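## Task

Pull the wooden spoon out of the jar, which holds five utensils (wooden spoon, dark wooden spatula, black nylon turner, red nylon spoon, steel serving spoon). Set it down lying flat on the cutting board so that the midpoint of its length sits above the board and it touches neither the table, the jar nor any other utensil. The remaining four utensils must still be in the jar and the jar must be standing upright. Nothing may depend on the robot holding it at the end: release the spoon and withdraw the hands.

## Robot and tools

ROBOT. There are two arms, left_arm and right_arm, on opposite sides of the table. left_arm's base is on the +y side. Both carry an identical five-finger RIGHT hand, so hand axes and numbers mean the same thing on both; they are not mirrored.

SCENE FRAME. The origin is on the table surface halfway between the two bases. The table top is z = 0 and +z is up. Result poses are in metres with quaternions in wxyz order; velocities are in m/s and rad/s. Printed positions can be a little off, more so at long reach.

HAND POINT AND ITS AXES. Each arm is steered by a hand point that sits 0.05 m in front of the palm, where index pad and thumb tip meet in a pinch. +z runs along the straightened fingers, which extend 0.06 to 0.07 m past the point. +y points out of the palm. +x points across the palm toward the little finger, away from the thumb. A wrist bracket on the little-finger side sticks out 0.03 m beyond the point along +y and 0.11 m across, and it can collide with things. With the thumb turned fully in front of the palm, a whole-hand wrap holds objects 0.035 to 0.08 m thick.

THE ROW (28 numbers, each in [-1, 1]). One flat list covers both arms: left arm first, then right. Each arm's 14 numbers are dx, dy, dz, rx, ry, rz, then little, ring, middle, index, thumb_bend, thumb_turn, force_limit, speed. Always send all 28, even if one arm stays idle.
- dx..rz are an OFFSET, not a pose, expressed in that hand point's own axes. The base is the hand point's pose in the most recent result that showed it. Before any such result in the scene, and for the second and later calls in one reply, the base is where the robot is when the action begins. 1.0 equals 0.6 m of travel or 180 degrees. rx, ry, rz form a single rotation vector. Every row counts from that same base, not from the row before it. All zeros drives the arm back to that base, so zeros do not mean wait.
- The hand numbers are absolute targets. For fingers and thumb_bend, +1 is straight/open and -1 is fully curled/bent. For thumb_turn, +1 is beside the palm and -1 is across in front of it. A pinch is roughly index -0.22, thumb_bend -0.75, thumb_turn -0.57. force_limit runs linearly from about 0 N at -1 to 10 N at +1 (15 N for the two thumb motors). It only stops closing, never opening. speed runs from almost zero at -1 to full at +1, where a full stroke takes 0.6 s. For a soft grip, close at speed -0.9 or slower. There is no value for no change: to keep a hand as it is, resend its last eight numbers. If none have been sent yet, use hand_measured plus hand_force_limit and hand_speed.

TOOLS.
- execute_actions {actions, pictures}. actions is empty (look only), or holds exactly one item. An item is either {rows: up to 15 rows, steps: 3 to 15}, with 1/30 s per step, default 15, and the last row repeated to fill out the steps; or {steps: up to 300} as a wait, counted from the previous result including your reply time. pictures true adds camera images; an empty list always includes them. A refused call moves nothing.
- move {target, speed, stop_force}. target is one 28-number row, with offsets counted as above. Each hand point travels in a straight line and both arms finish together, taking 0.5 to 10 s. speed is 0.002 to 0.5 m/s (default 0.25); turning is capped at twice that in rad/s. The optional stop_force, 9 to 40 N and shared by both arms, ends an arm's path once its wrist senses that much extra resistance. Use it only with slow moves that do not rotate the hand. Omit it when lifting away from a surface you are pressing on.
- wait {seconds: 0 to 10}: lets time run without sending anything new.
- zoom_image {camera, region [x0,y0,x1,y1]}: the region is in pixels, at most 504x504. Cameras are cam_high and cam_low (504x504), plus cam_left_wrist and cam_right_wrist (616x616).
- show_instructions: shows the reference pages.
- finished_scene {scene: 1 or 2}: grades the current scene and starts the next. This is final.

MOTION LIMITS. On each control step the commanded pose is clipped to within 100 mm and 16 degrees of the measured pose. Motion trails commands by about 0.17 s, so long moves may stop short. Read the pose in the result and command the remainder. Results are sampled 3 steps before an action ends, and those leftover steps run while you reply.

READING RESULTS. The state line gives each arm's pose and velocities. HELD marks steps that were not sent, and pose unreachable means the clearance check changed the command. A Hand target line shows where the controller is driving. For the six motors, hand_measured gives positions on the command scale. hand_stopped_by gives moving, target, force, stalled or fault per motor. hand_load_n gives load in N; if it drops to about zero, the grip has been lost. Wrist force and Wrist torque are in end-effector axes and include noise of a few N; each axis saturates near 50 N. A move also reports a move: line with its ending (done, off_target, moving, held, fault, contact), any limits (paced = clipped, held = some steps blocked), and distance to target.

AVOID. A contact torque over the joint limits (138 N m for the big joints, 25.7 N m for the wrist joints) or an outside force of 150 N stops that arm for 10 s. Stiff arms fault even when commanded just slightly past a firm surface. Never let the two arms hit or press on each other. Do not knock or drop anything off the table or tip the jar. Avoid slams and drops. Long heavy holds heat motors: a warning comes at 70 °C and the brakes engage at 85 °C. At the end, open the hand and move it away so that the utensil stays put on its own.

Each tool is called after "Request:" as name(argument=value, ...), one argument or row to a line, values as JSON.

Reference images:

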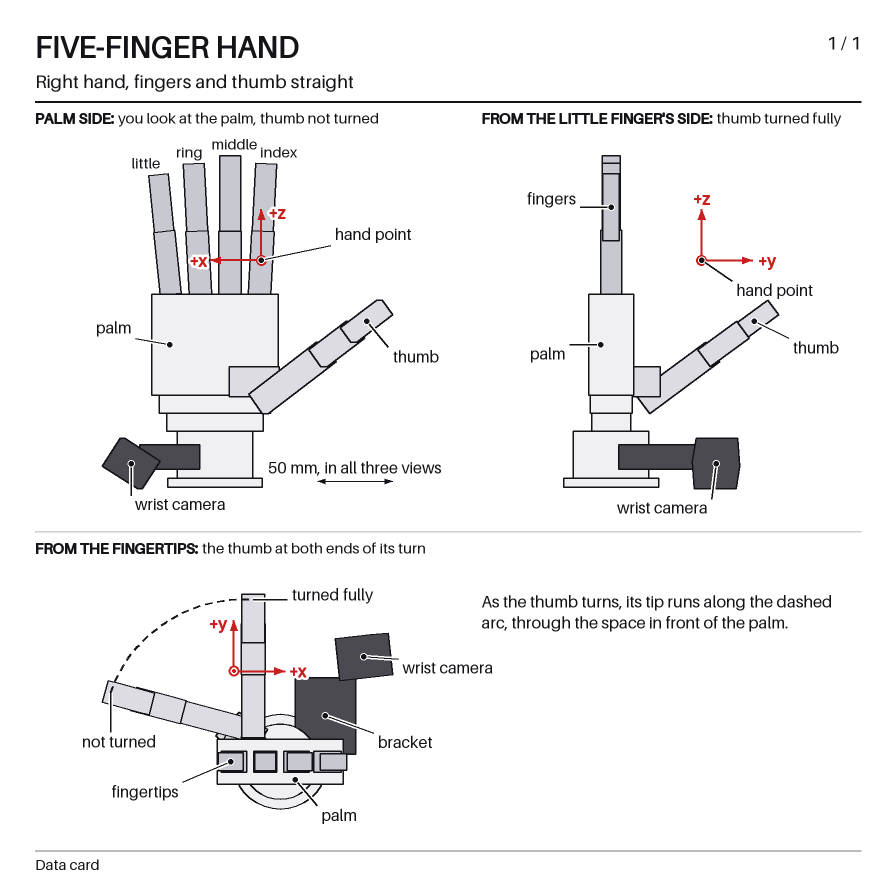

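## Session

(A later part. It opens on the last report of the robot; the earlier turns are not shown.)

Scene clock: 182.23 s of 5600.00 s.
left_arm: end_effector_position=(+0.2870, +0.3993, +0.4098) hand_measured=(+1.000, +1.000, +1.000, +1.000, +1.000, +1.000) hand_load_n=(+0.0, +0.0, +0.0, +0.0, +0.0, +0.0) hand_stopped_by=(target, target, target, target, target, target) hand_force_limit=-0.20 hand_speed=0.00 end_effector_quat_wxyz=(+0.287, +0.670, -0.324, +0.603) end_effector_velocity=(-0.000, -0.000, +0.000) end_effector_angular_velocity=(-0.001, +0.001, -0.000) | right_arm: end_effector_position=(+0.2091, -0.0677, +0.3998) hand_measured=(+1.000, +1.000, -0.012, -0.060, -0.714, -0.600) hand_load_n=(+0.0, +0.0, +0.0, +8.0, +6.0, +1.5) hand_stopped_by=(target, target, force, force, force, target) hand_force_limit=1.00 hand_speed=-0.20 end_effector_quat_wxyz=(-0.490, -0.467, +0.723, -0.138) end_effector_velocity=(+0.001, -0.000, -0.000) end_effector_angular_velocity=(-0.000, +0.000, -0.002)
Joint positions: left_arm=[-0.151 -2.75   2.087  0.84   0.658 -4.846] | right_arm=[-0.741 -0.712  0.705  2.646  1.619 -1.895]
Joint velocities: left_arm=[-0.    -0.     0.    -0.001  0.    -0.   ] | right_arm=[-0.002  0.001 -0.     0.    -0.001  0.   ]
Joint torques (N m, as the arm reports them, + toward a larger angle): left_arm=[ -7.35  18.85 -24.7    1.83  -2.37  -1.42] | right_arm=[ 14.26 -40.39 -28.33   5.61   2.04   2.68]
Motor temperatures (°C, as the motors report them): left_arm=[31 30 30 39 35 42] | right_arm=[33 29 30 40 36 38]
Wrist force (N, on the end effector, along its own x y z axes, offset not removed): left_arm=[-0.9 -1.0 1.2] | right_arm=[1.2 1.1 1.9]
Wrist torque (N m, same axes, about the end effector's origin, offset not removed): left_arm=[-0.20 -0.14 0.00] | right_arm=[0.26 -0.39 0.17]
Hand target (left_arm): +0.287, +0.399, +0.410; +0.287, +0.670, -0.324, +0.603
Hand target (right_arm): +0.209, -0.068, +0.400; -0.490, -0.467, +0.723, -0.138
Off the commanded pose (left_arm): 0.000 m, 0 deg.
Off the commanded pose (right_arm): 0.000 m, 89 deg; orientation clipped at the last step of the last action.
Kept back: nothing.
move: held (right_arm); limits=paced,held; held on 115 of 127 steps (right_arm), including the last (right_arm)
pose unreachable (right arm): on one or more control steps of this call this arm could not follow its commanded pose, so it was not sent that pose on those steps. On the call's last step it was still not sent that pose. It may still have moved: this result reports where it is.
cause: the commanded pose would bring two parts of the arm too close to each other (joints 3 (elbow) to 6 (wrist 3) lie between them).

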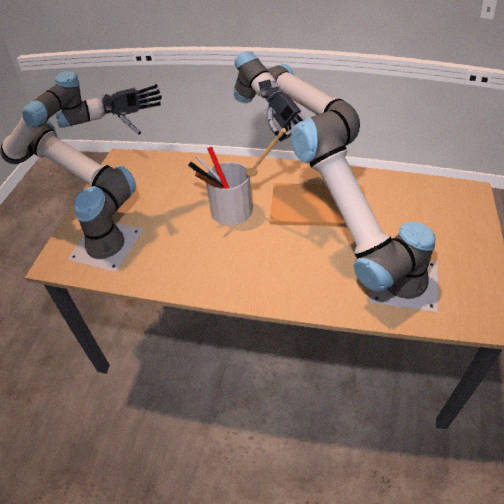

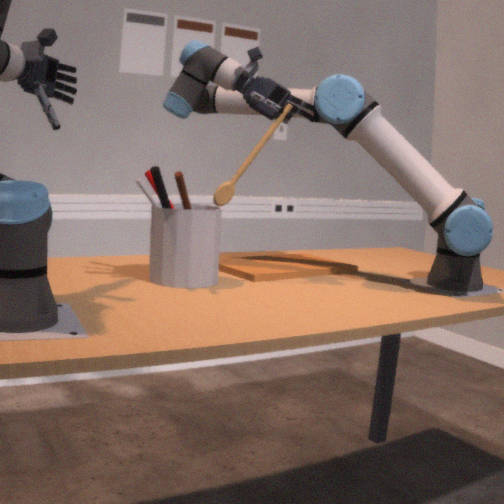

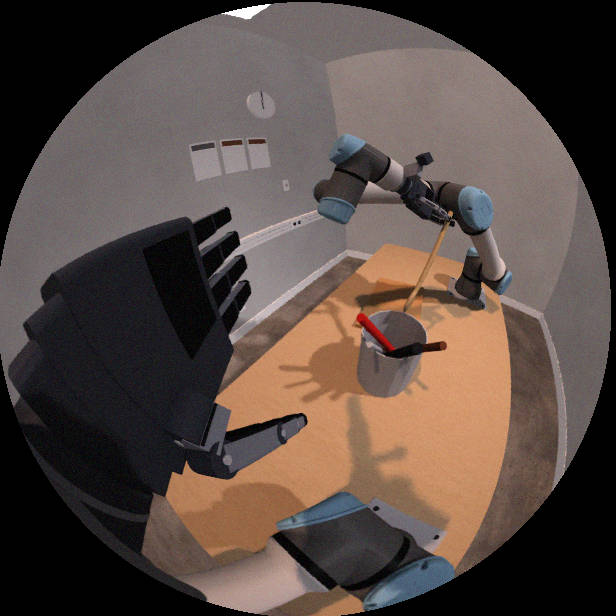

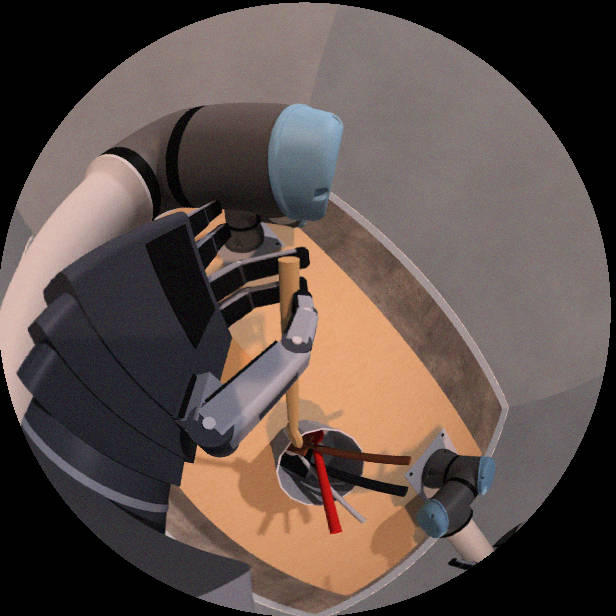

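Request:
move(
  target=[0,0,0,0,0,0,1,1,1,1,1,1,-0.2,0, 0,0,0,-0.75,0,0,1,1,-0.7,-0.7,-0.75,-0.6,1,-0.2],
  speed=0.2,
)

Scene clock: 193.47 s of 5600.00 s.
left_arm: end_effector_position=(+0.2870, +0.3993, +0.4098) hand_measured=(+1.000, +1.000, +1.000, +1.000, +1.000, +1.000) hand_load_n=(+0.0, +0.0, +0.0, +0.0, +0.0, +0.0) hand_stopped_by=(target, target, target, target, target, target) hand_force_limit=-0.20 hand_speed=0.00 end_effector_quat_wxyz=(+0.287, +0.670, -0.324, +0.603) end_effector_velocity=(-0.000, -0.000, -0.000) end_effector_angular_velocity=(+0.003, -0.001, +0.000) | right_arm: end_effector_position=(+0.2080, -0.0685, +0.3975) hand_measured=(+1.000, +1.000, -0.012, -0.060, -0.714, -0.600) hand_load_n=(+0.0, +0.0, +0.0, +8.5, +6.0, +0.5) hand_stopped_by=(target, target, force, force, force, target) hand_force_limit=1.00 hand_speed=-0.20 end_effector_quat_wxyz=(-0.651, +0.203, +0.496, +0.538) end_effector_velocity=(-0.000, +0.000, +0.001) end_effector_angular_velocity=(+0.022, +0.039, -0.046)
Joint positions: left_arm=[-0.151 -2.75   2.087  0.84   0.658 -4.846] | right_arm=[-1.218 -1.653  2.605  3.405  0.472 -3.05 ]
Joint velocities: left_arm=[0.    0.002 0.    0.001 0.    0.   ] | right_arm=[ 0.016 -0.081  0.029  0.217  0.01  -0.152]
Joint torques (N m, as the arm reports them, + toward a larger angle): left_arm=[ -7.28  18.23 -24.82   1.86  -2.35  -1.27] | right_arm=[ 14.59 -20.13  -3.14   0.88   3.26  -3.29]
Motor temperatures (°C, as the motors report them): left_arm=[31 30 30 39 35 42] | right_arm=[33 29 30 40 36 38]
Wrist force (N, on the end effector, along its own x y z axes, offset not removed): left_arm=[-0.4 -1.2 1.4] | right_arm=[1.4 1.0 1.9]
Wrist torque (N m, same axes, about the end effector's origin, offset not removed): left_arm=[-0.09 -0.20 0.08] | right_arm=[0.09 -0.47 0.08]
Hand target (left_arm): +0.287, +0.399, +0.410; +0.287, +0.670, -0.324, +0.603
Hand target (right_arm): +0.208, -0.068, +0.398; +0.651, -0.205, -0.492, -0.541
Off the commanded pose (left_arm): 0.000 m, 0 deg.
Off the commanded pose (right_arm): 0.003 m, 16 deg; orientation clipped at the last step of the last action.
Kept back: nothing.
move: moving (right_arm; no rest 5 s after the path's end); limits=paced

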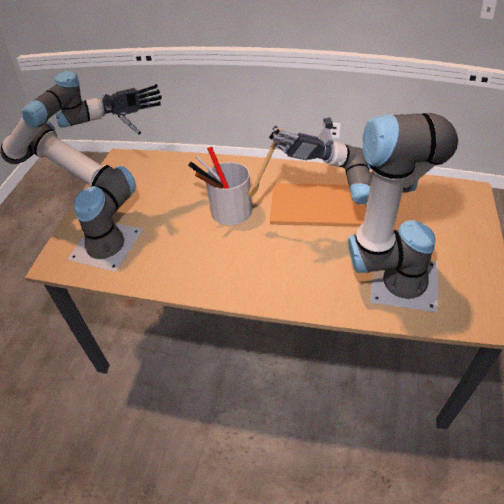

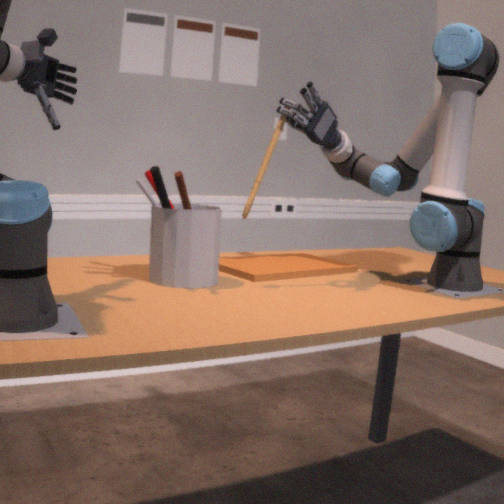

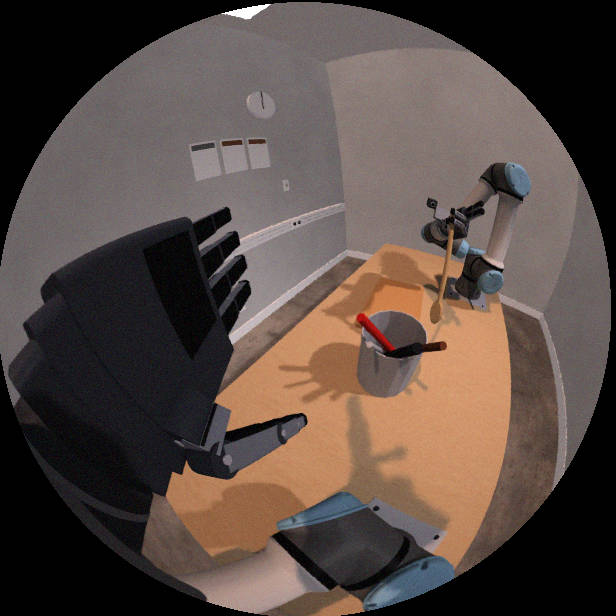

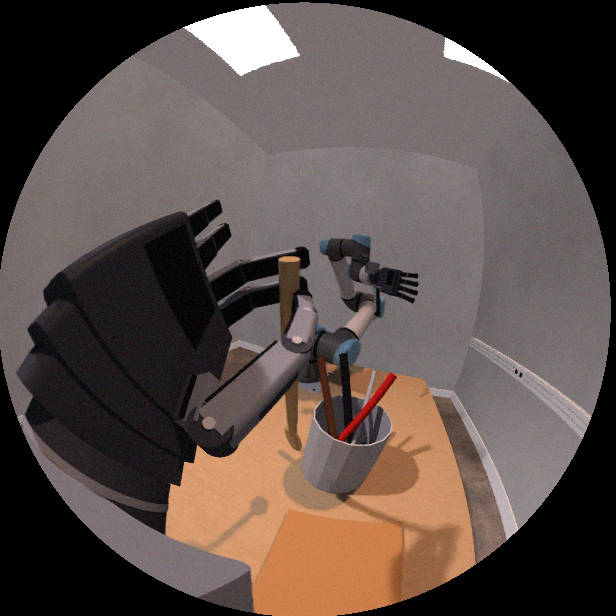

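Request:
move(
  target=[0,0,0,0,0,0,1,1,1,1,1,1,-0.2,0, 0,0,0,0.235,-0.02,0.537,1,1,-0.7,-0.7,-0.75,-0.6,1,-0.2],
  speed=0.15,
)

Scene clock: 208.20 s of 5600.00 s.
left_arm: end_effector_position=(+0.2870, +0.3993, +0.4098) hand_measured=(+1.000, +1.000, +1.000, +1.000, +1.000, +1.000) hand_load_n=(+0.0, +0.0, +0.0, +0.0, +0.0, +0.0) hand_stopped_by=(target, target, target, target, target, target) hand_force_limit=-0.20 hand_speed=0.00 end_effector_quat_wxyz=(+0.287, +0.670, -0.324, +0.603) end_effector_velocity=(+0.000, +0.000, -0.000) end_effector_angular_velocity=(+0.000, -0.000, -0.000) | right_arm: end_effector_position=(+0.2077, -0.0692, +0.3961) hand_measured=(+1.000, +1.000, -0.012, -0.060, -0.714, -0.600) hand_load_n=(+0.0, +0.0, +0.0, +8.0, +6.5, +0.0) hand_stopped_by=(target, target, force, force, force, target) hand_force_limit=1.00 hand_speed=-0.20 end_effector_quat_wxyz=(+0.874, -0.337, -0.322, +0.141) end_effector_velocity=(+0.001, +0.000, -0.001) end_effector_angular_velocity=(-0.033, +0.067, +0.217)
Joint positions: left_arm=[-0.151 -2.75   2.087  0.84   0.658 -4.846] | right_arm=[-1.144 -1.239  2.167  3.148  0.781 -1.369]
Joint velocities: left_arm=[-0.    -0.001 -0.     0.001  0.     0.   ] | right_arm=[ 0.055  0.118 -0.132 -0.047  0.092  0.191]
Joint torques (N m, as the arm reports them, + toward a larger angle): left_arm=[ -7.01  18.84 -24.67   1.91  -2.34  -1.15] | right_arm=[ 14.08 -17.57 -22.89  -3.54   3.47   3.05]
Motor temperatures (°C, as the motors report them): left_arm=[31 30 30 39 35 42] | right_arm=[33 29 30 40 36 38]
Wrist force (N, on the end effector, along its own x y z axes, offset not removed): left_arm=[0.9 -0.5 2.4] | right_arm=[1.2 2.9 1.5]
Wrist torque (N m, same axes, about the end effector's origin, offset not removed): left_arm=[-0.18 -0.43 0.12] | right_arm=[0.46 -0.44 0.05]
Hand target (left_arm): +0.287, +0.399, +0.410; +0.287, +0.670, -0.324, +0.603
Hand target (right_arm): +0.208, -0.069, +0.396; +0.872, -0.332, -0.323, +0.161
Off the commanded pose (left_arm): 0.000 m, 0 deg.
Off the commanded pose (right_arm): 0.002 m, 21 deg; orientation clipped at the last step of the last action.
Kept back: nothing.
move: moving (right_arm; no rest 5 s after the path's end); limits=paced
The robot had not come to rest in time, so this move's path started while it was still moving.

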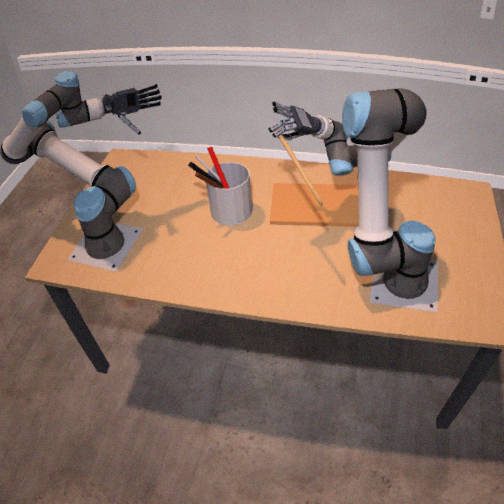

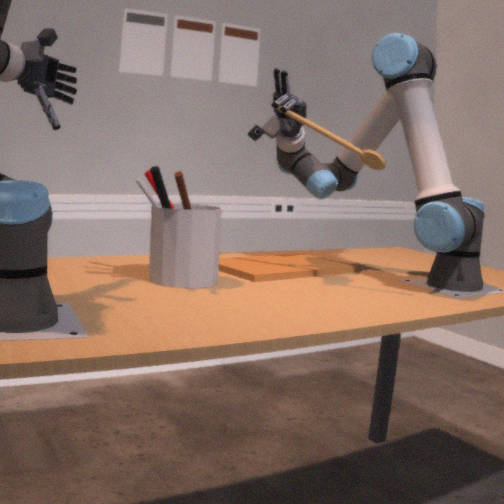

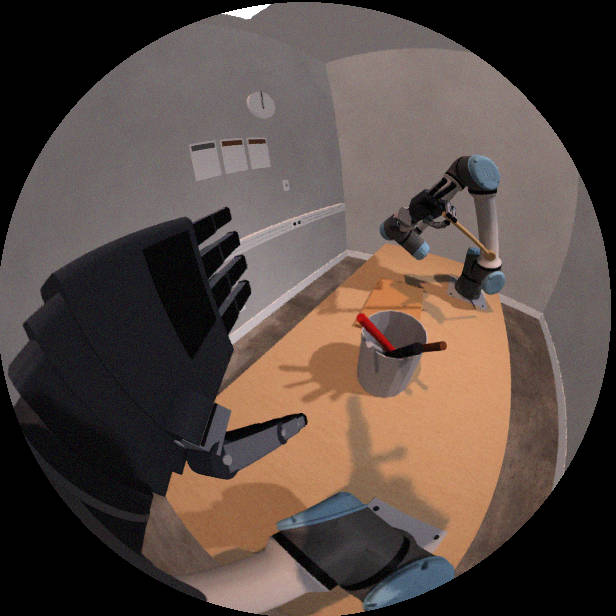

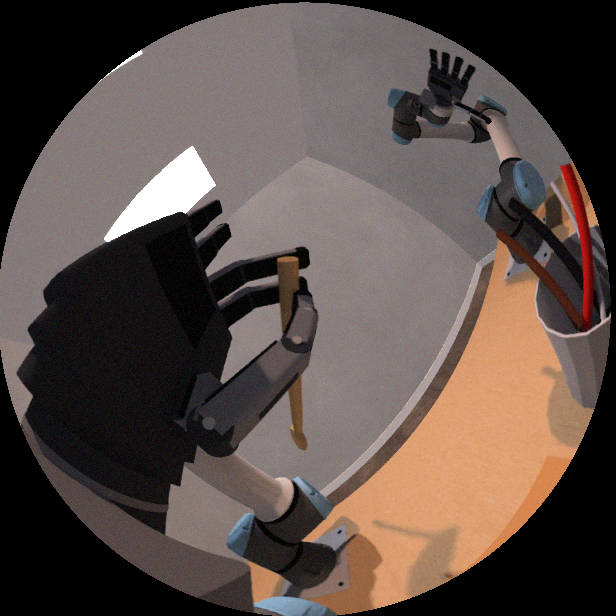

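Request:
wait(
  seconds=2,
)

Scene clock: 210.33 s of 5600.00 s.
left_arm: end_effector_position=(+0.2870, +0.3993, +0.4098) hand_measured=(+1.000, +1.000, +1.000, +1.000, +1.000, +1.000) hand_load_n=(+0.0, +0.0, +0.0, +0.0, +0.0, +0.0) hand_stopped_by=(target, target, target, target, target, target) hand_force_limit=-0.20 hand_speed=0.00 end_effector_quat_wxyz=(+0.287, +0.670, -0.324, +0.603) end_effector_velocity=(-0.000, -0.000, +0.000) end_effector_angular_velocity=(-0.001, +0.001, -0.001) | right_arm: end_effector_position=(+0.2080, -0.0689, +0.3972) hand_measured=(+1.000, +1.000, -0.012, -0.060, -0.714, -0.600) hand_load_n=(+0.0, +0.0, +0.0, +8.0, +6.5, +0.0) hand_stopped_by=(target, target, force, force, force, target) hand_force_limit=1.00 hand_speed=-0.20 end_effector_quat_wxyz=(+0.849, -0.305, -0.337, +0.268) end_effector_velocity=(-0.001, +0.000, -0.000) end_effector_angular_velocity=(-0.002, +0.001, +0.001)
Joint positions: left_arm=[-0.151 -2.75   2.087  0.84   0.658 -4.846] | right_arm=[-1.074 -1.112  1.999  3.109  0.891 -1.156]
Joint velocities: left_arm=[-0.001 -0.     0.    -0.001  0.    -0.001] | right_arm=[ 0.001  0.     0.001  0.    -0.002  0.001]
Joint torques (N m, as the arm reports them, + toward a larger angle): left_arm=[ -7.    19.22 -23.95   1.82  -2.35  -1.18] | right_arm=[ 13.88 -22.77 -23.75  -3.62   2.78   2.67]
Motor temperatures (°C, as the motors report them): left_arm=[31 30 30 39 35 42] | right_arm=[33 29 30 40 36 38]
Wrist force (N, on the end effector, along its own x y z axes, offset not removed): left_arm=[0.5 -1.4 1.7] | right_arm=[0.5 1.6 1.4]
Wrist torque (N m, same axes, about the end effector's origin, offset not removed): left_arm=[-0.26 -0.37 0.11] | right_arm=[0.19 -0.30 -0.04]
Hand target (left_arm): +0.287, +0.399, +0.410; +0.287, +0.670, -0.324, +0.603
Hand target (right_arm): +0.208, -0.069, +0.397; +0.849, -0.305, -0.337, +0.268
Off the commanded pose (left_arm): 0.000 m, 0 deg.
Off the commanded pose (right_arm): 0.000 m, 6 deg; orientation clipped at the last step of the last action.
Kept back: nothing.
Steps of this call (steps 1 to 64: nothing new was sent). Readings (end_effector_position | what the end effector reports):
1: left_arm (+0.2870, +0.3993, +0.4098) | right_arm (+0.2077, -0.0692, +0.3961) | left_arm hand_measured=(+1.000, +1.000, +1.000, +1.000, +1.000, +1.000) hand_load_n=(+0.0, +0.0, +0.0, +0.0, +0.0, +0.0) hand_stopped_by=(target, target, target, target, target, target) hand_force_limit=-0.20 hand_speed=0.00 | right_arm hand_measured=(+1.000, +1.000, -0.012, -0.060, -0.714, -0.600) hand_load_n=(+0.0, +0.0, +0.0, +8.0, +6.5, +0.0) hand_stopped_by=(target, target, force, force, force, target) hand_force_limit=1.00 hand_speed=-0.20
2: left_arm (+0.2870, +0.3993, +0.4098) | right_arm (+0.2077, -0.0693, +0.3961) | left_arm hand_measured=(+1.000, +1.000, +1.000, +1.000, +1.000, +1.000) hand_load_n=(+0.0, +0.0, +0.0, +0.0, +0.0, +0.0) hand_stopped_by=(target, target, target, target, target, target) hand_force_limit=-0.20 hand_speed=0.00 | right_arm hand_measured=(+1.000, +1.000, -0.012, -0.060, -0.714, -0.600) hand_load_n=(+0.0, +0.0, +0.0, +8.0, +6.5, +0.0) hand_stopped_by=(target, target, force, force, force, target) hand_force_limit=1.00 hand_speed=-0.20
4: left_arm (+0.2870, +0.3993, +0.4098) | right_arm (+0.2077, -0.0693, +0.3961) | left_arm hand_measured=(+1.000, +1.000, +1.000, +1.000, +1.000, +1.000) hand_load_n=(+0.0, +0.0, +0.0, +0.0, +0.0, +0.0) hand_stopped_by=(target, target, target, target, target, target) hand_force_limit=-0.20 hand_speed=0.00 | right_arm hand_measured=(+1.000, +1.000, -0.012, -0.060, -0.714, -0.600) hand_load_n=(+0.0, +0.0, +0.0, +8.0, +6.5, +0.0) hand_stopped_by=(target, target, force, force, force, target) hand_force_limit=1.00 hand_speed=-0.20
8: left_arm (+0.2870, +0.3993, +0.4098) | right_arm (+0.2078, -0.0693, +0.3961) | left_arm hand_measured=(+1.000, +1.000, +1.000, +1.000, +1.000, +1.000) hand_load_n=(+0.0, +0.0, +0.0, +0.0, +0.0, +0.0) hand_stopped_by=(target, target, target, target, target, target) hand_force_limit=-0.20 hand_speed=0.00 | right_arm hand_measured=(+1.000, +1.000, -0.012, -0.060, -0.714, -0.600) hand_load_n=(+0.0, +0.0, +0.0, +8.0, +6.5, +0.0) hand_stopped_by=(target, target, force, force, force, target) hand_force_limit=1.00 hand_speed=-0.20
64: the state above

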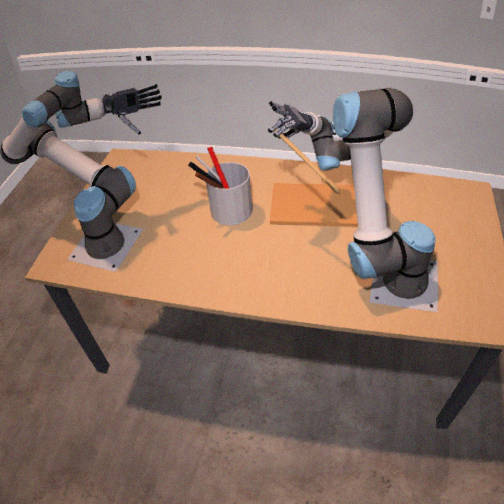

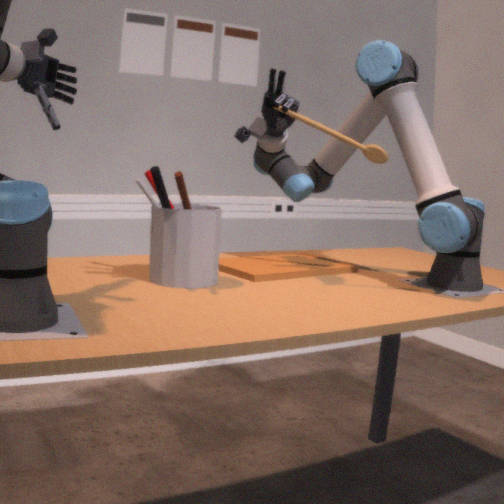

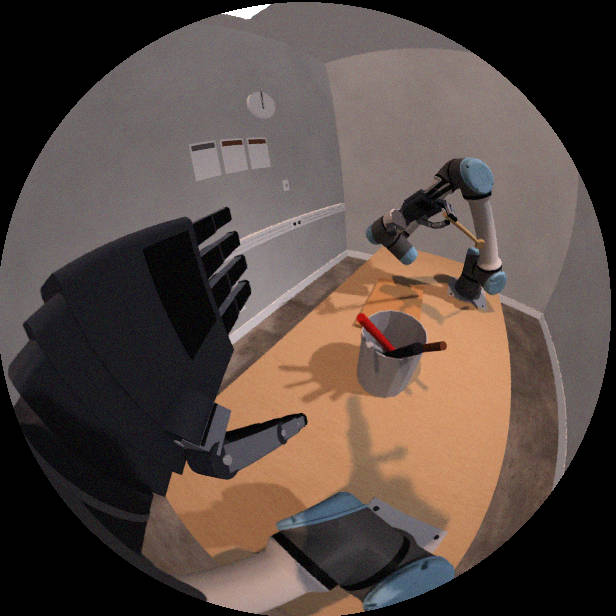

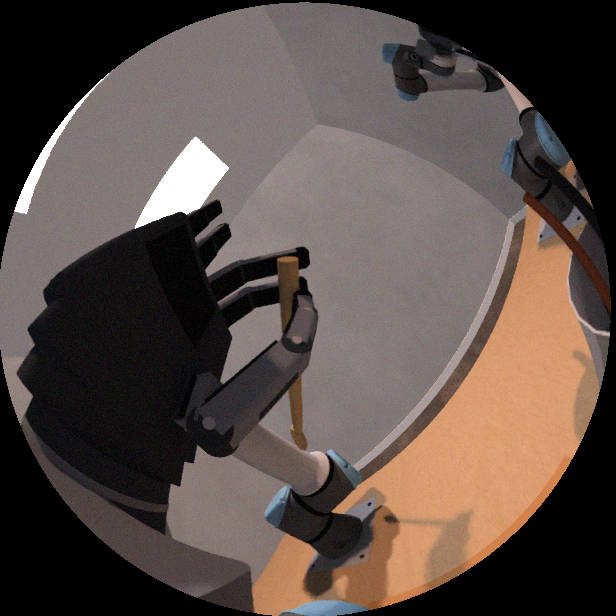

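Request:
move(
  target=[0,0,0,0,0,0,1,1,1,1,1,1,-0.2,0, 0,0,0,-0.202,-0.025,0.153,1,1,-0.7,-0.7,-0.75,-0.6,1,-0.2],
  speed=0.15,
)

Scene clock: 213.73 s of 5600.00 s.
left_arm: end_effector_position=(+0.2870, +0.3993, +0.4098) hand_measured=(+1.000, +1.000, +1.000, +1.000, +1.000, +1.000) hand_load_n=(+0.0, +0.0, +0.0, +0.0, +0.0, +0.0) hand_stopped_by=(target, target, target, target, target, target) hand_force_limit=-0.20 hand_speed=0.00 end_effector_quat_wxyz=(+0.287, +0.670, -0.324, +0.603) end_effector_velocity=(-0.000, -0.000, -0.000) end_effector_angular_velocity=(+0.000, +0.000, -0.001) | right_arm: end_effector_position=(+0.2080, -0.0688, +0.3969) hand_measured=(+1.000, +1.000, -0.012, -0.062, -0.720, -0.600) hand_load_n=(+0.0, +0.0, +0.0, +0.0, +0.0, +0.0) hand_stopped_by=(target, target, force, force, force, target) hand_force_limit=1.00 hand_speed=-0.20 end_effector_quat_wxyz=(+0.613, -0.611, -0.355, +0.353) end_effector_velocity=(-0.000, -0.000, +0.000) end_effector_angular_velocity=(-0.017, -0.008, +0.003)
Joint positions: left_arm=[-0.151 -2.75   2.087  0.84   0.658 -4.846] | right_arm=[-1.075 -1.129  1.633  2.64   0.589 -0.005]
Joint velocities: left_arm=[-0.001  0.001  0.    -0.     0.    -0.   ] | right_arm=[ 0.003  0.004 -0.016 -0.015  0.     0.034]
Joint torques (N m, as the arm reports them, + toward a larger angle): left_arm=[ -7.21  19.25 -24.29   1.82  -2.33  -1.13] | right_arm=[ 13.02 -27.56 -25.89  -1.68   0.67   2.35]
Motor temperatures (°C, as the motors report them): left_arm=[31 30 30 39 35 42] | right_arm=[33 29 30 40 36 38]
Wrist force (N, on the end effector, along its own x y z axes, offset not removed): left_arm=[0.9 -1.2 0.7] | right_arm=[2.4 3.7 2.8]
Wrist torque (N m, same axes, about the end effector's origin, offset not removed): left_arm=[-0.21 -0.35 0.10] | right_arm=[0.62 -0.62 0.20]
Hand target (left_arm): +0.287, +0.399, +0.410; +0.287, +0.670, -0.324, +0.603
Hand target (right_arm): +0.208, -0.069, +0.397; +0.612, -0.612, -0.355, +0.353
Off the commanded pose (left_arm): 0.000 m, 0 deg.
Off the commanded pose (right_arm): 0.000 m, 0 deg.
Kept back: nothing.
move: done

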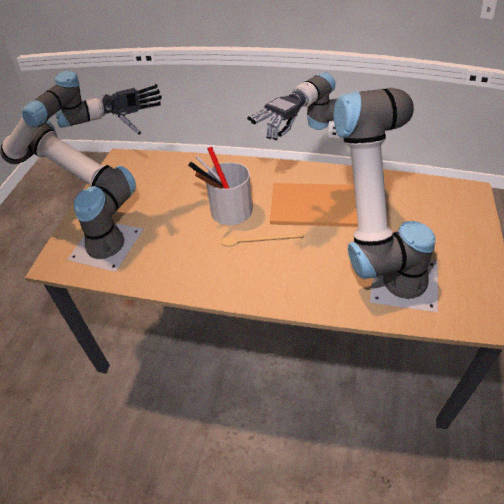

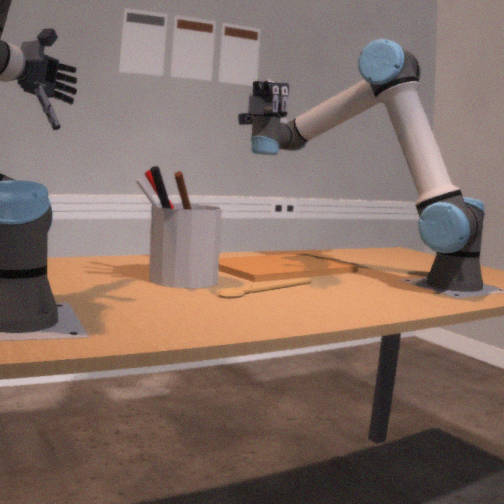

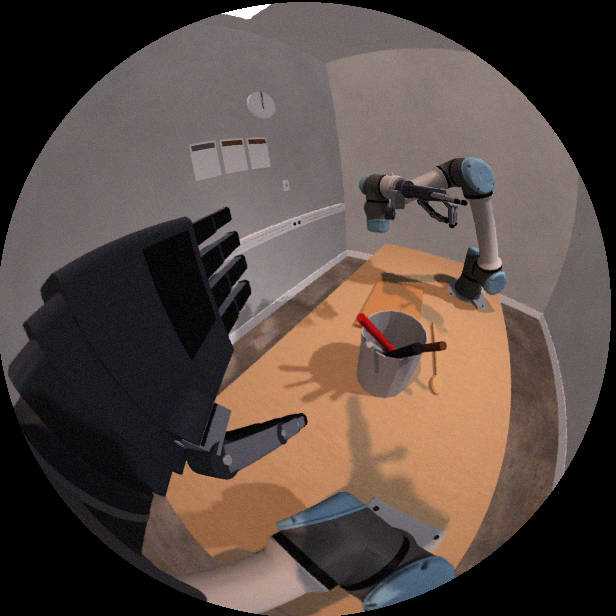

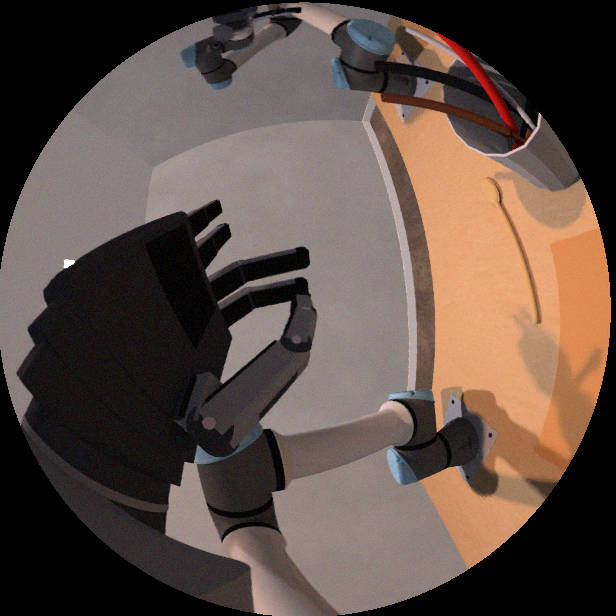

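Request:
move(
  target=[0,0,0,0,0,0,1,1,1,1,1,1,-0.2,0, 0,0,0,0,0.42,0,1,1,0.5,0.5,-0.65,-0.6,0.9,0.3],
)

Request:
move(
  target=[0,0,0,0,0,0,1,1,1,1,1,1,-0.2,0, 0,0,0,0,0.415,0,1,1,0.5,0.5,-0.65,-0.6,0.9,0.3],
)

Scene clock: 217.37 s of 5600.00 s.
left_arm: end_effector_position=(+0.2870, +0.3993, +0.4098) hand_measured=(+1.000, +1.000, +1.000, +1.000, +1.000, +1.000) hand_load_n=(+0.0, +0.0, +0.0, +0.0, +0.0, +0.0) hand_stopped_by=(target, target, target, target, target, target) hand_force_limit=-0.20 hand_speed=0.00 end_effector_quat_wxyz=(+0.287, +0.670, -0.324, +0.603) end_effector_velocity=(+0.000, +0.001, +0.000) end_effector_angular_velocity=(-0.001, -0.000, +0.001) | right_arm: end_effector_position=(+0.2077, -0.0684, +0.3969) hand_measured=(+1.000, +1.000, +0.500, +0.500, -0.650, -0.600) hand_load_n=(+0.0, +0.0, +0.0, +0.0, +0.0, +0.0) hand_stopped_by=(target, target, target, target, target, target) hand_force_limit=0.90 hand_speed=0.30 end_effector_quat_wxyz=(+0.703, -0.699, +0.095, -0.095) end_effector_velocity=(-0.001, +0.001, +0.000) end_effector_angular_velocity=(-0.005, +0.001, -0.016)
Joint positions: left_arm=[-0.151 -2.75   2.087  0.84   0.658 -4.846] | right_arm=[-1.15  -1.857  2.435  2.555 -0.653  0.008]
Joint velocities: left_arm=[ 0.001 -0.001  0.     0.    -0.     0.   ] | right_arm=[ 0.018 -0.008  0.001  0.015 -0.033 -0.007]
Joint torques (N m, as the arm reports them, + toward a larger angle): left_arm=[ -6.99  19.21 -24.65   1.86  -2.31  -1.09] | right_arm=[ 13.48 -10.65  -9.73   1.65  -1.15  -2.56]
Motor temperatures (°C, as the motors report them): left_arm=[31 30 30 39 35 42] | right_arm=[33 29 30 40 36 38]
Wrist force (N, on the end effector, along its own x y z axes, offset not removed): left_arm=[0.4 -0.7 0.8] | right_arm=[1.0 1.1 1.7]
Wrist torque (N m, same axes, about the end effector's origin, offset not removed): left_arm=[-0.11 -0.33 0.12] | right_arm=[0.27 -0.44 0.11]
Hand target (left_arm): +0.287, +0.399, +0.410; +0.287, +0.670, -0.324, +0.603
Hand target (right_arm): +0.208, -0.068, +0.397; +0.702, -0.699, +0.096, -0.095
Off the commanded pose (left_arm): 0.000 m, 0 deg.
Off the commanded pose (right_arm): 0.001 m, 0 deg.
Kept back: nothing.
move: done

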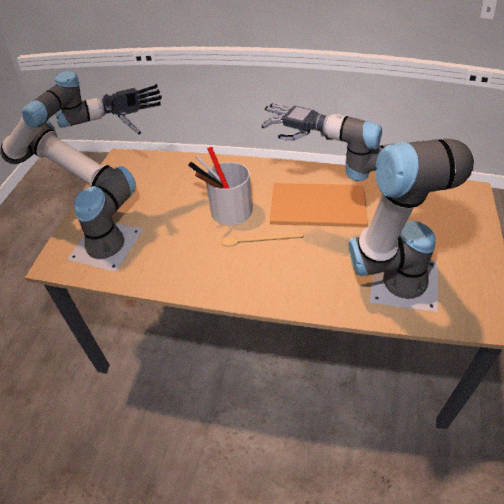

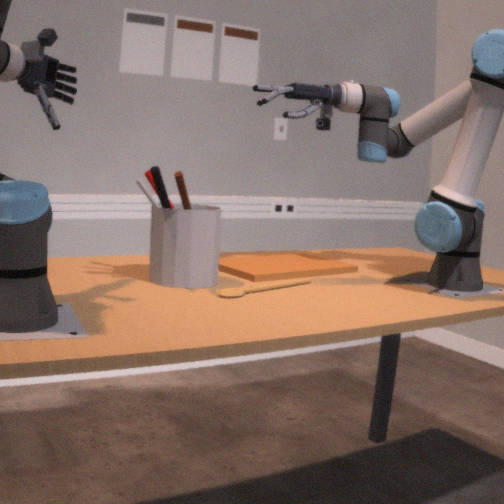

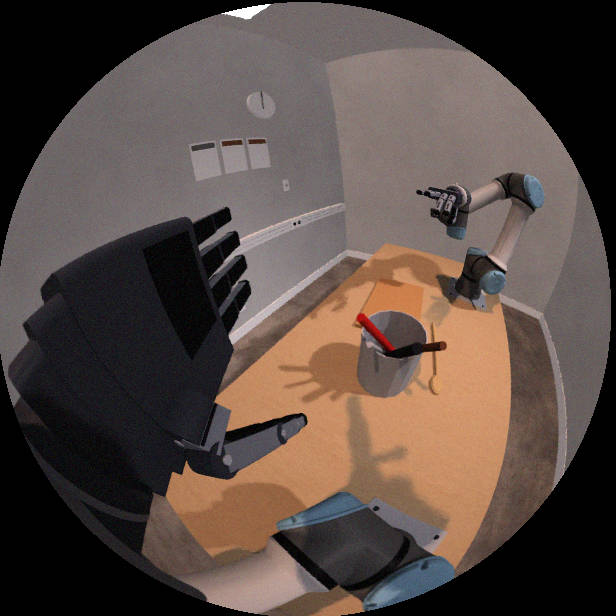

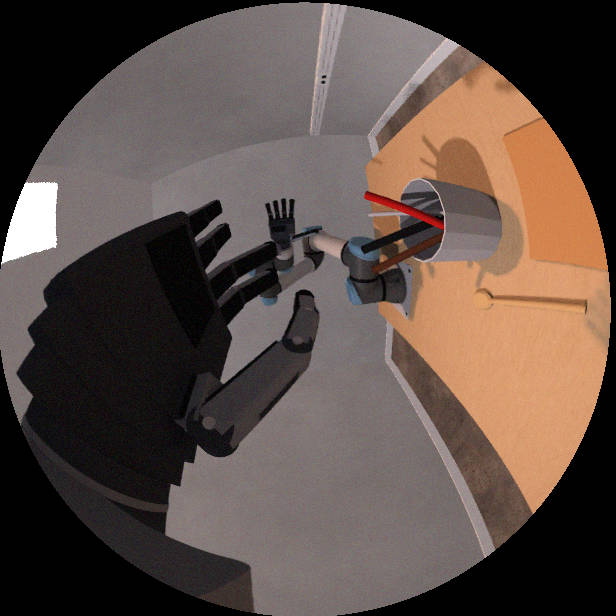

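Scene clock: 220.30 s of 5600.00 s.
left_arm: end_effector_position=(+0.2870, +0.3993, +0.4098) hand_measured=(+1.000, +1.000, +1.000, +1.000, +1.000, +1.000) hand_load_n=(+0.0, +0.0, +0.0, +0.0, +0.0, +0.0) hand_stopped_by=(target, target, target, target, target, target) hand_force_limit=-0.20 hand_speed=0.00 end_effector_quat_wxyz=(+0.287, +0.670, -0.324, +0.603) end_effector_velocity=(-0.000, -0.001, -0.000) end_effector_angular_velocity=(+0.001, -0.000, -0.001) | right_arm: end_effector_position=(+0.2052, -0.0680, +0.3966) hand_measured=(+1.000, +1.000, +0.500, +0.500, -0.650, -0.600) hand_load_n=(+0.0, +0.0, +0.0, +0.0, +0.0, +0.0) hand_stopped_by=(target, target, target, target, target, target) hand_force_limit=0.90 hand_speed=0.30 end_effector_quat_wxyz=(+0.627, -0.624, +0.333, -0.327) end_effector_velocity=(+0.001, -0.001, +0.000) end_effector_angular_velocity=(+0.001, -0.000, -0.002)
Joint positions: left_arm=[-0.151 -2.75   2.087  0.84   0.658 -4.846] | right_arm=[-0.409 -1.736  2.346  2.532 -2.097  0.01 ]
Joint velocities: left_arm=[-0.002  0.001  0.     0.    -0.001 -0.   ] | right_arm=[-0.001 -0.001  0.    -0.    -0.001  0.   ]
Joint torques (N m, as the arm reports them, + toward a larger angle): left_arm=[ -7.15  19.24 -24.59   1.86  -2.37  -0.98] | right_arm=[-13.27 -18.85  -9.85   1.27  -1.58   2.35]
Motor temperatures (°C, as the motors report them): left_arm=[31 30 30 39 35 42] | right_arm=[33 29 30 40 36 38]
Wrist force (N, on the end effector, along its own x y z axes, offset not removed): left_arm=[0.8 -2.0 0.7] | right_arm=[1.2 1.5 3.5]
Wrist torque (N m, same axes, about the end effector's origin, offset not removed): left_arm=[-0.31 -0.36 0.01] | right_arm=[0.21 -0.38 0.08]
Hand target (left_arm): +0.287, +0.399, +0.410; +0.287, +0.670, -0.324, +0.603
Hand target (right_arm): +0.205, -0.068, +0.397; +0.627, -0.624, +0.333, -0.327
Off the commanded pose (left_arm): 0.000 m, 0 deg.
Off the commanded pose (right_arm): 0.003 m, 34 deg; orientation clipped at the last step of the last action.
Kept back: nothing.
move: held (right_arm); limits=paced,held; held on 36 of 88 steps (right_arm), including the last (right_arm)
pose unreachable (right arm): on one or more control steps of this call this arm could not follow its commanded pose, so it was not sent that pose on those steps. On the call's last step it was still not sent that pose. It may still have moved: this result reports where it is.
cause: the commanded pose would bring two parts of the arm too close to each other (joints 4 (wrist 1) to 6 (wrist 3) lie between them).

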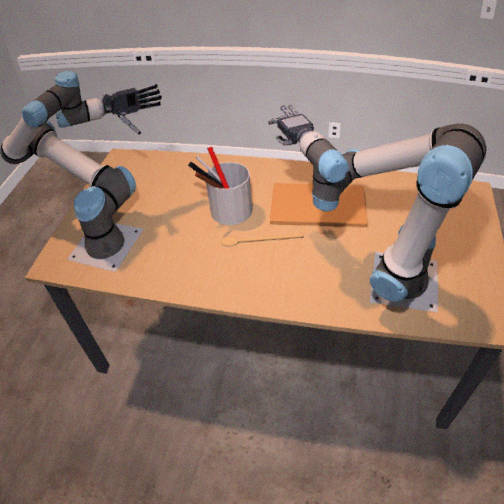

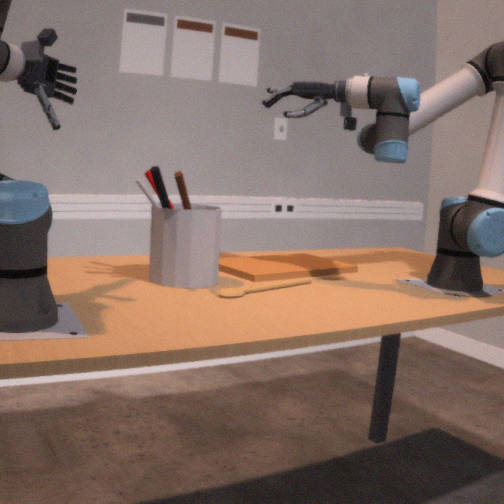

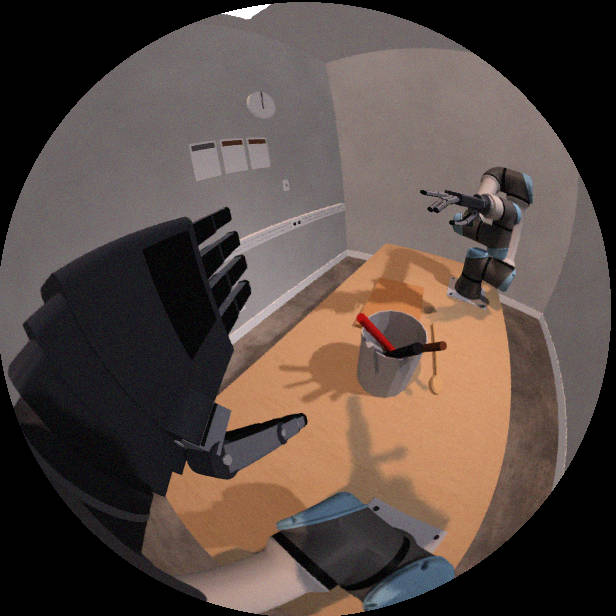

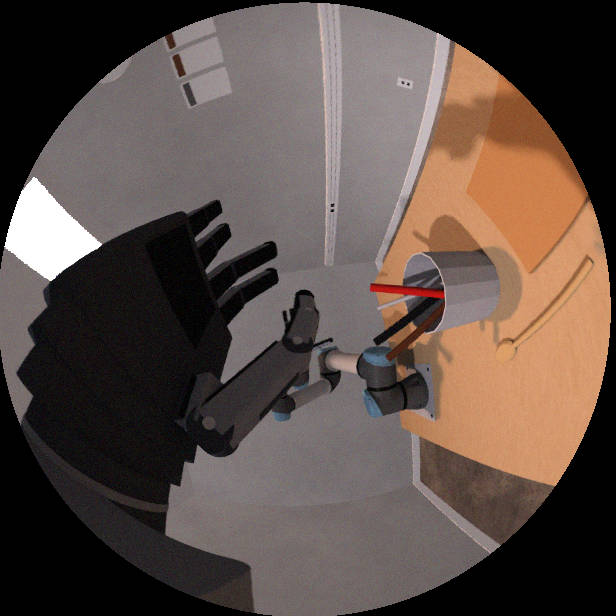

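Request:
move(
  target=[0,0,0,0.245,-0.196,0.446,1,1,0.5,0.5,-0.65,-0.6,0.9,0.3, 0,-0.1,-0.3,0,-0.25,0,1,1,1,1,1,1,0.9,0.3],
)

Scene clock: 227.47 s of 5600.00 s.
left_arm: end_effector_position=(+0.2869, +0.3989, +0.4093) hand_measured=(+1.000, +1.000, +0.500, +0.500, -0.650, -0.600) hand_load_n=(+0.0, +0.0, +0.0, +0.0, +0.0, +0.0) hand_stopped_by=(target, target, target, target, target, target) hand_force_limit=0.90 hand_speed=0.30 end_effector_quat_wxyz=(+0.500, -0.499, +0.501, -0.500) end_effector_velocity=(-0.000, -0.001, +0.000) end_effector_angular_velocity=(-0.000, +0.000, -0.003) | right_arm: end_effector_position=(+0.0557, -0.1678, +0.4566) hand_measured=(+1.000, +1.000, +1.000, +1.000, +1.000, +1.000) hand_load_n=(+0.0, +0.0, +0.0, +0.0, +0.0, +0.0) hand_stopped_by=(target, target, target, target, target, target) hand_force_limit=0.90 hand_speed=0.30 end_effector_quat_wxyz=(+0.660, -0.715, +0.141, -0.181) end_effector_velocity=(+0.000, +0.000, +0.000) end_effector_angular_velocity=(-0.033, +0.006, +0.011)
Joint positions: left_arm=[-0.61  -2.109  2.523  2.728  0.702 -6.282] | right_arm=[-1.058 -2.707  2.466  3.46  -0.939 -0.118]
Joint velocities: left_arm=[-0.002  0.    -0.    -0.    -0.001  0.   ] | right_arm=[-0.062 -0.025 -0.023  0.091  0.071 -0.039]
Joint torques (N m, as the arm reports them, + toward a larger angle): left_arm=[ -7.54  -9.03 -12.49   3.43   2.41  -2.31] | right_arm=[-12.02   6.63 -32.78   1.57   2.05  -2.51]
Motor temperatures (°C, as the motors report them): left_arm=[31 30 30 39 35 42] | right_arm=[33 29 30 40 36 38]
Wrist force (N, on the end effector, along its own x y z axes, offset not removed): left_arm=[1.5 -0.3 0.5] | right_arm=[0.8 2.4 2.2]
Wrist torque (N m, same axes, about the end effector's origin, offset not removed): left_arm=[-0.04 -0.46 0.20] | right_arm=[0.36 -0.34 0.12]
Hand target (left_arm): +0.287, +0.399, +0.409; +0.500, -0.499, +0.501, -0.500
Hand target (right_arm): +0.056, -0.168, +0.457; +0.659, -0.717, +0.140, -0.180
Off the commanded pose (left_arm): 0.001 m, 0 deg.
Off the commanded pose (right_arm): 0.003 m, 17 deg; orientation clipped at the last step of the last action.
Kept back: nothing.
move: off_target (right_arm); limits=paced

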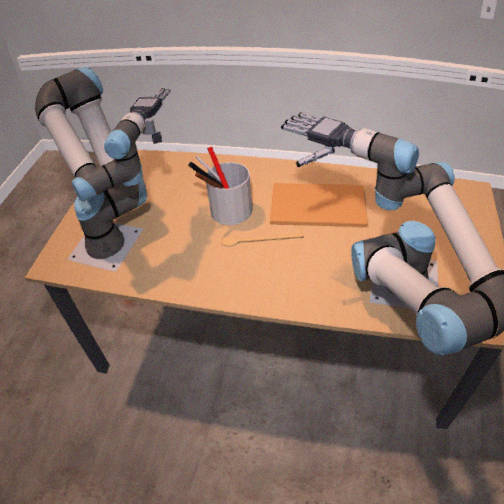

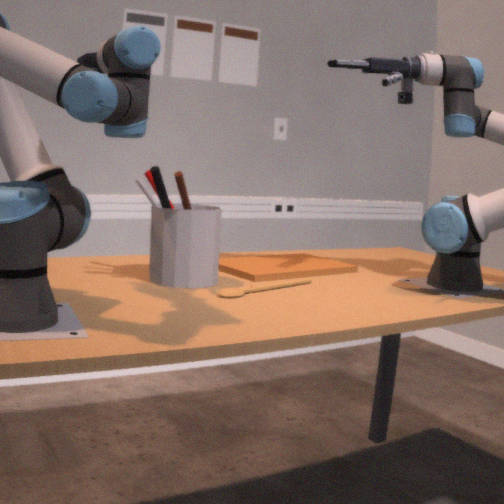

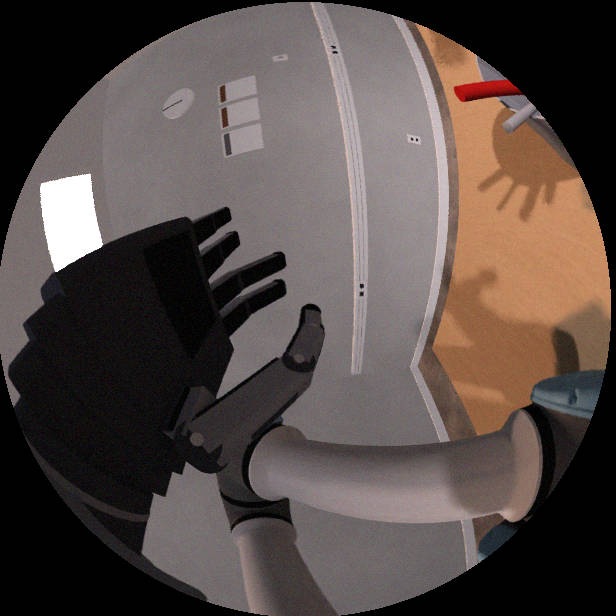

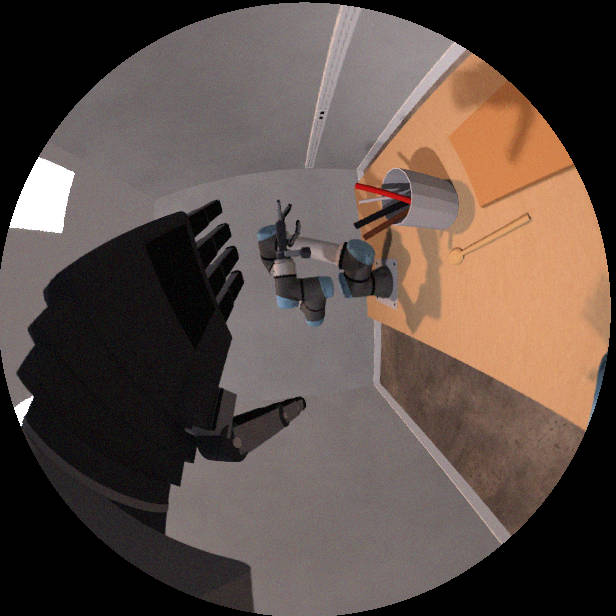

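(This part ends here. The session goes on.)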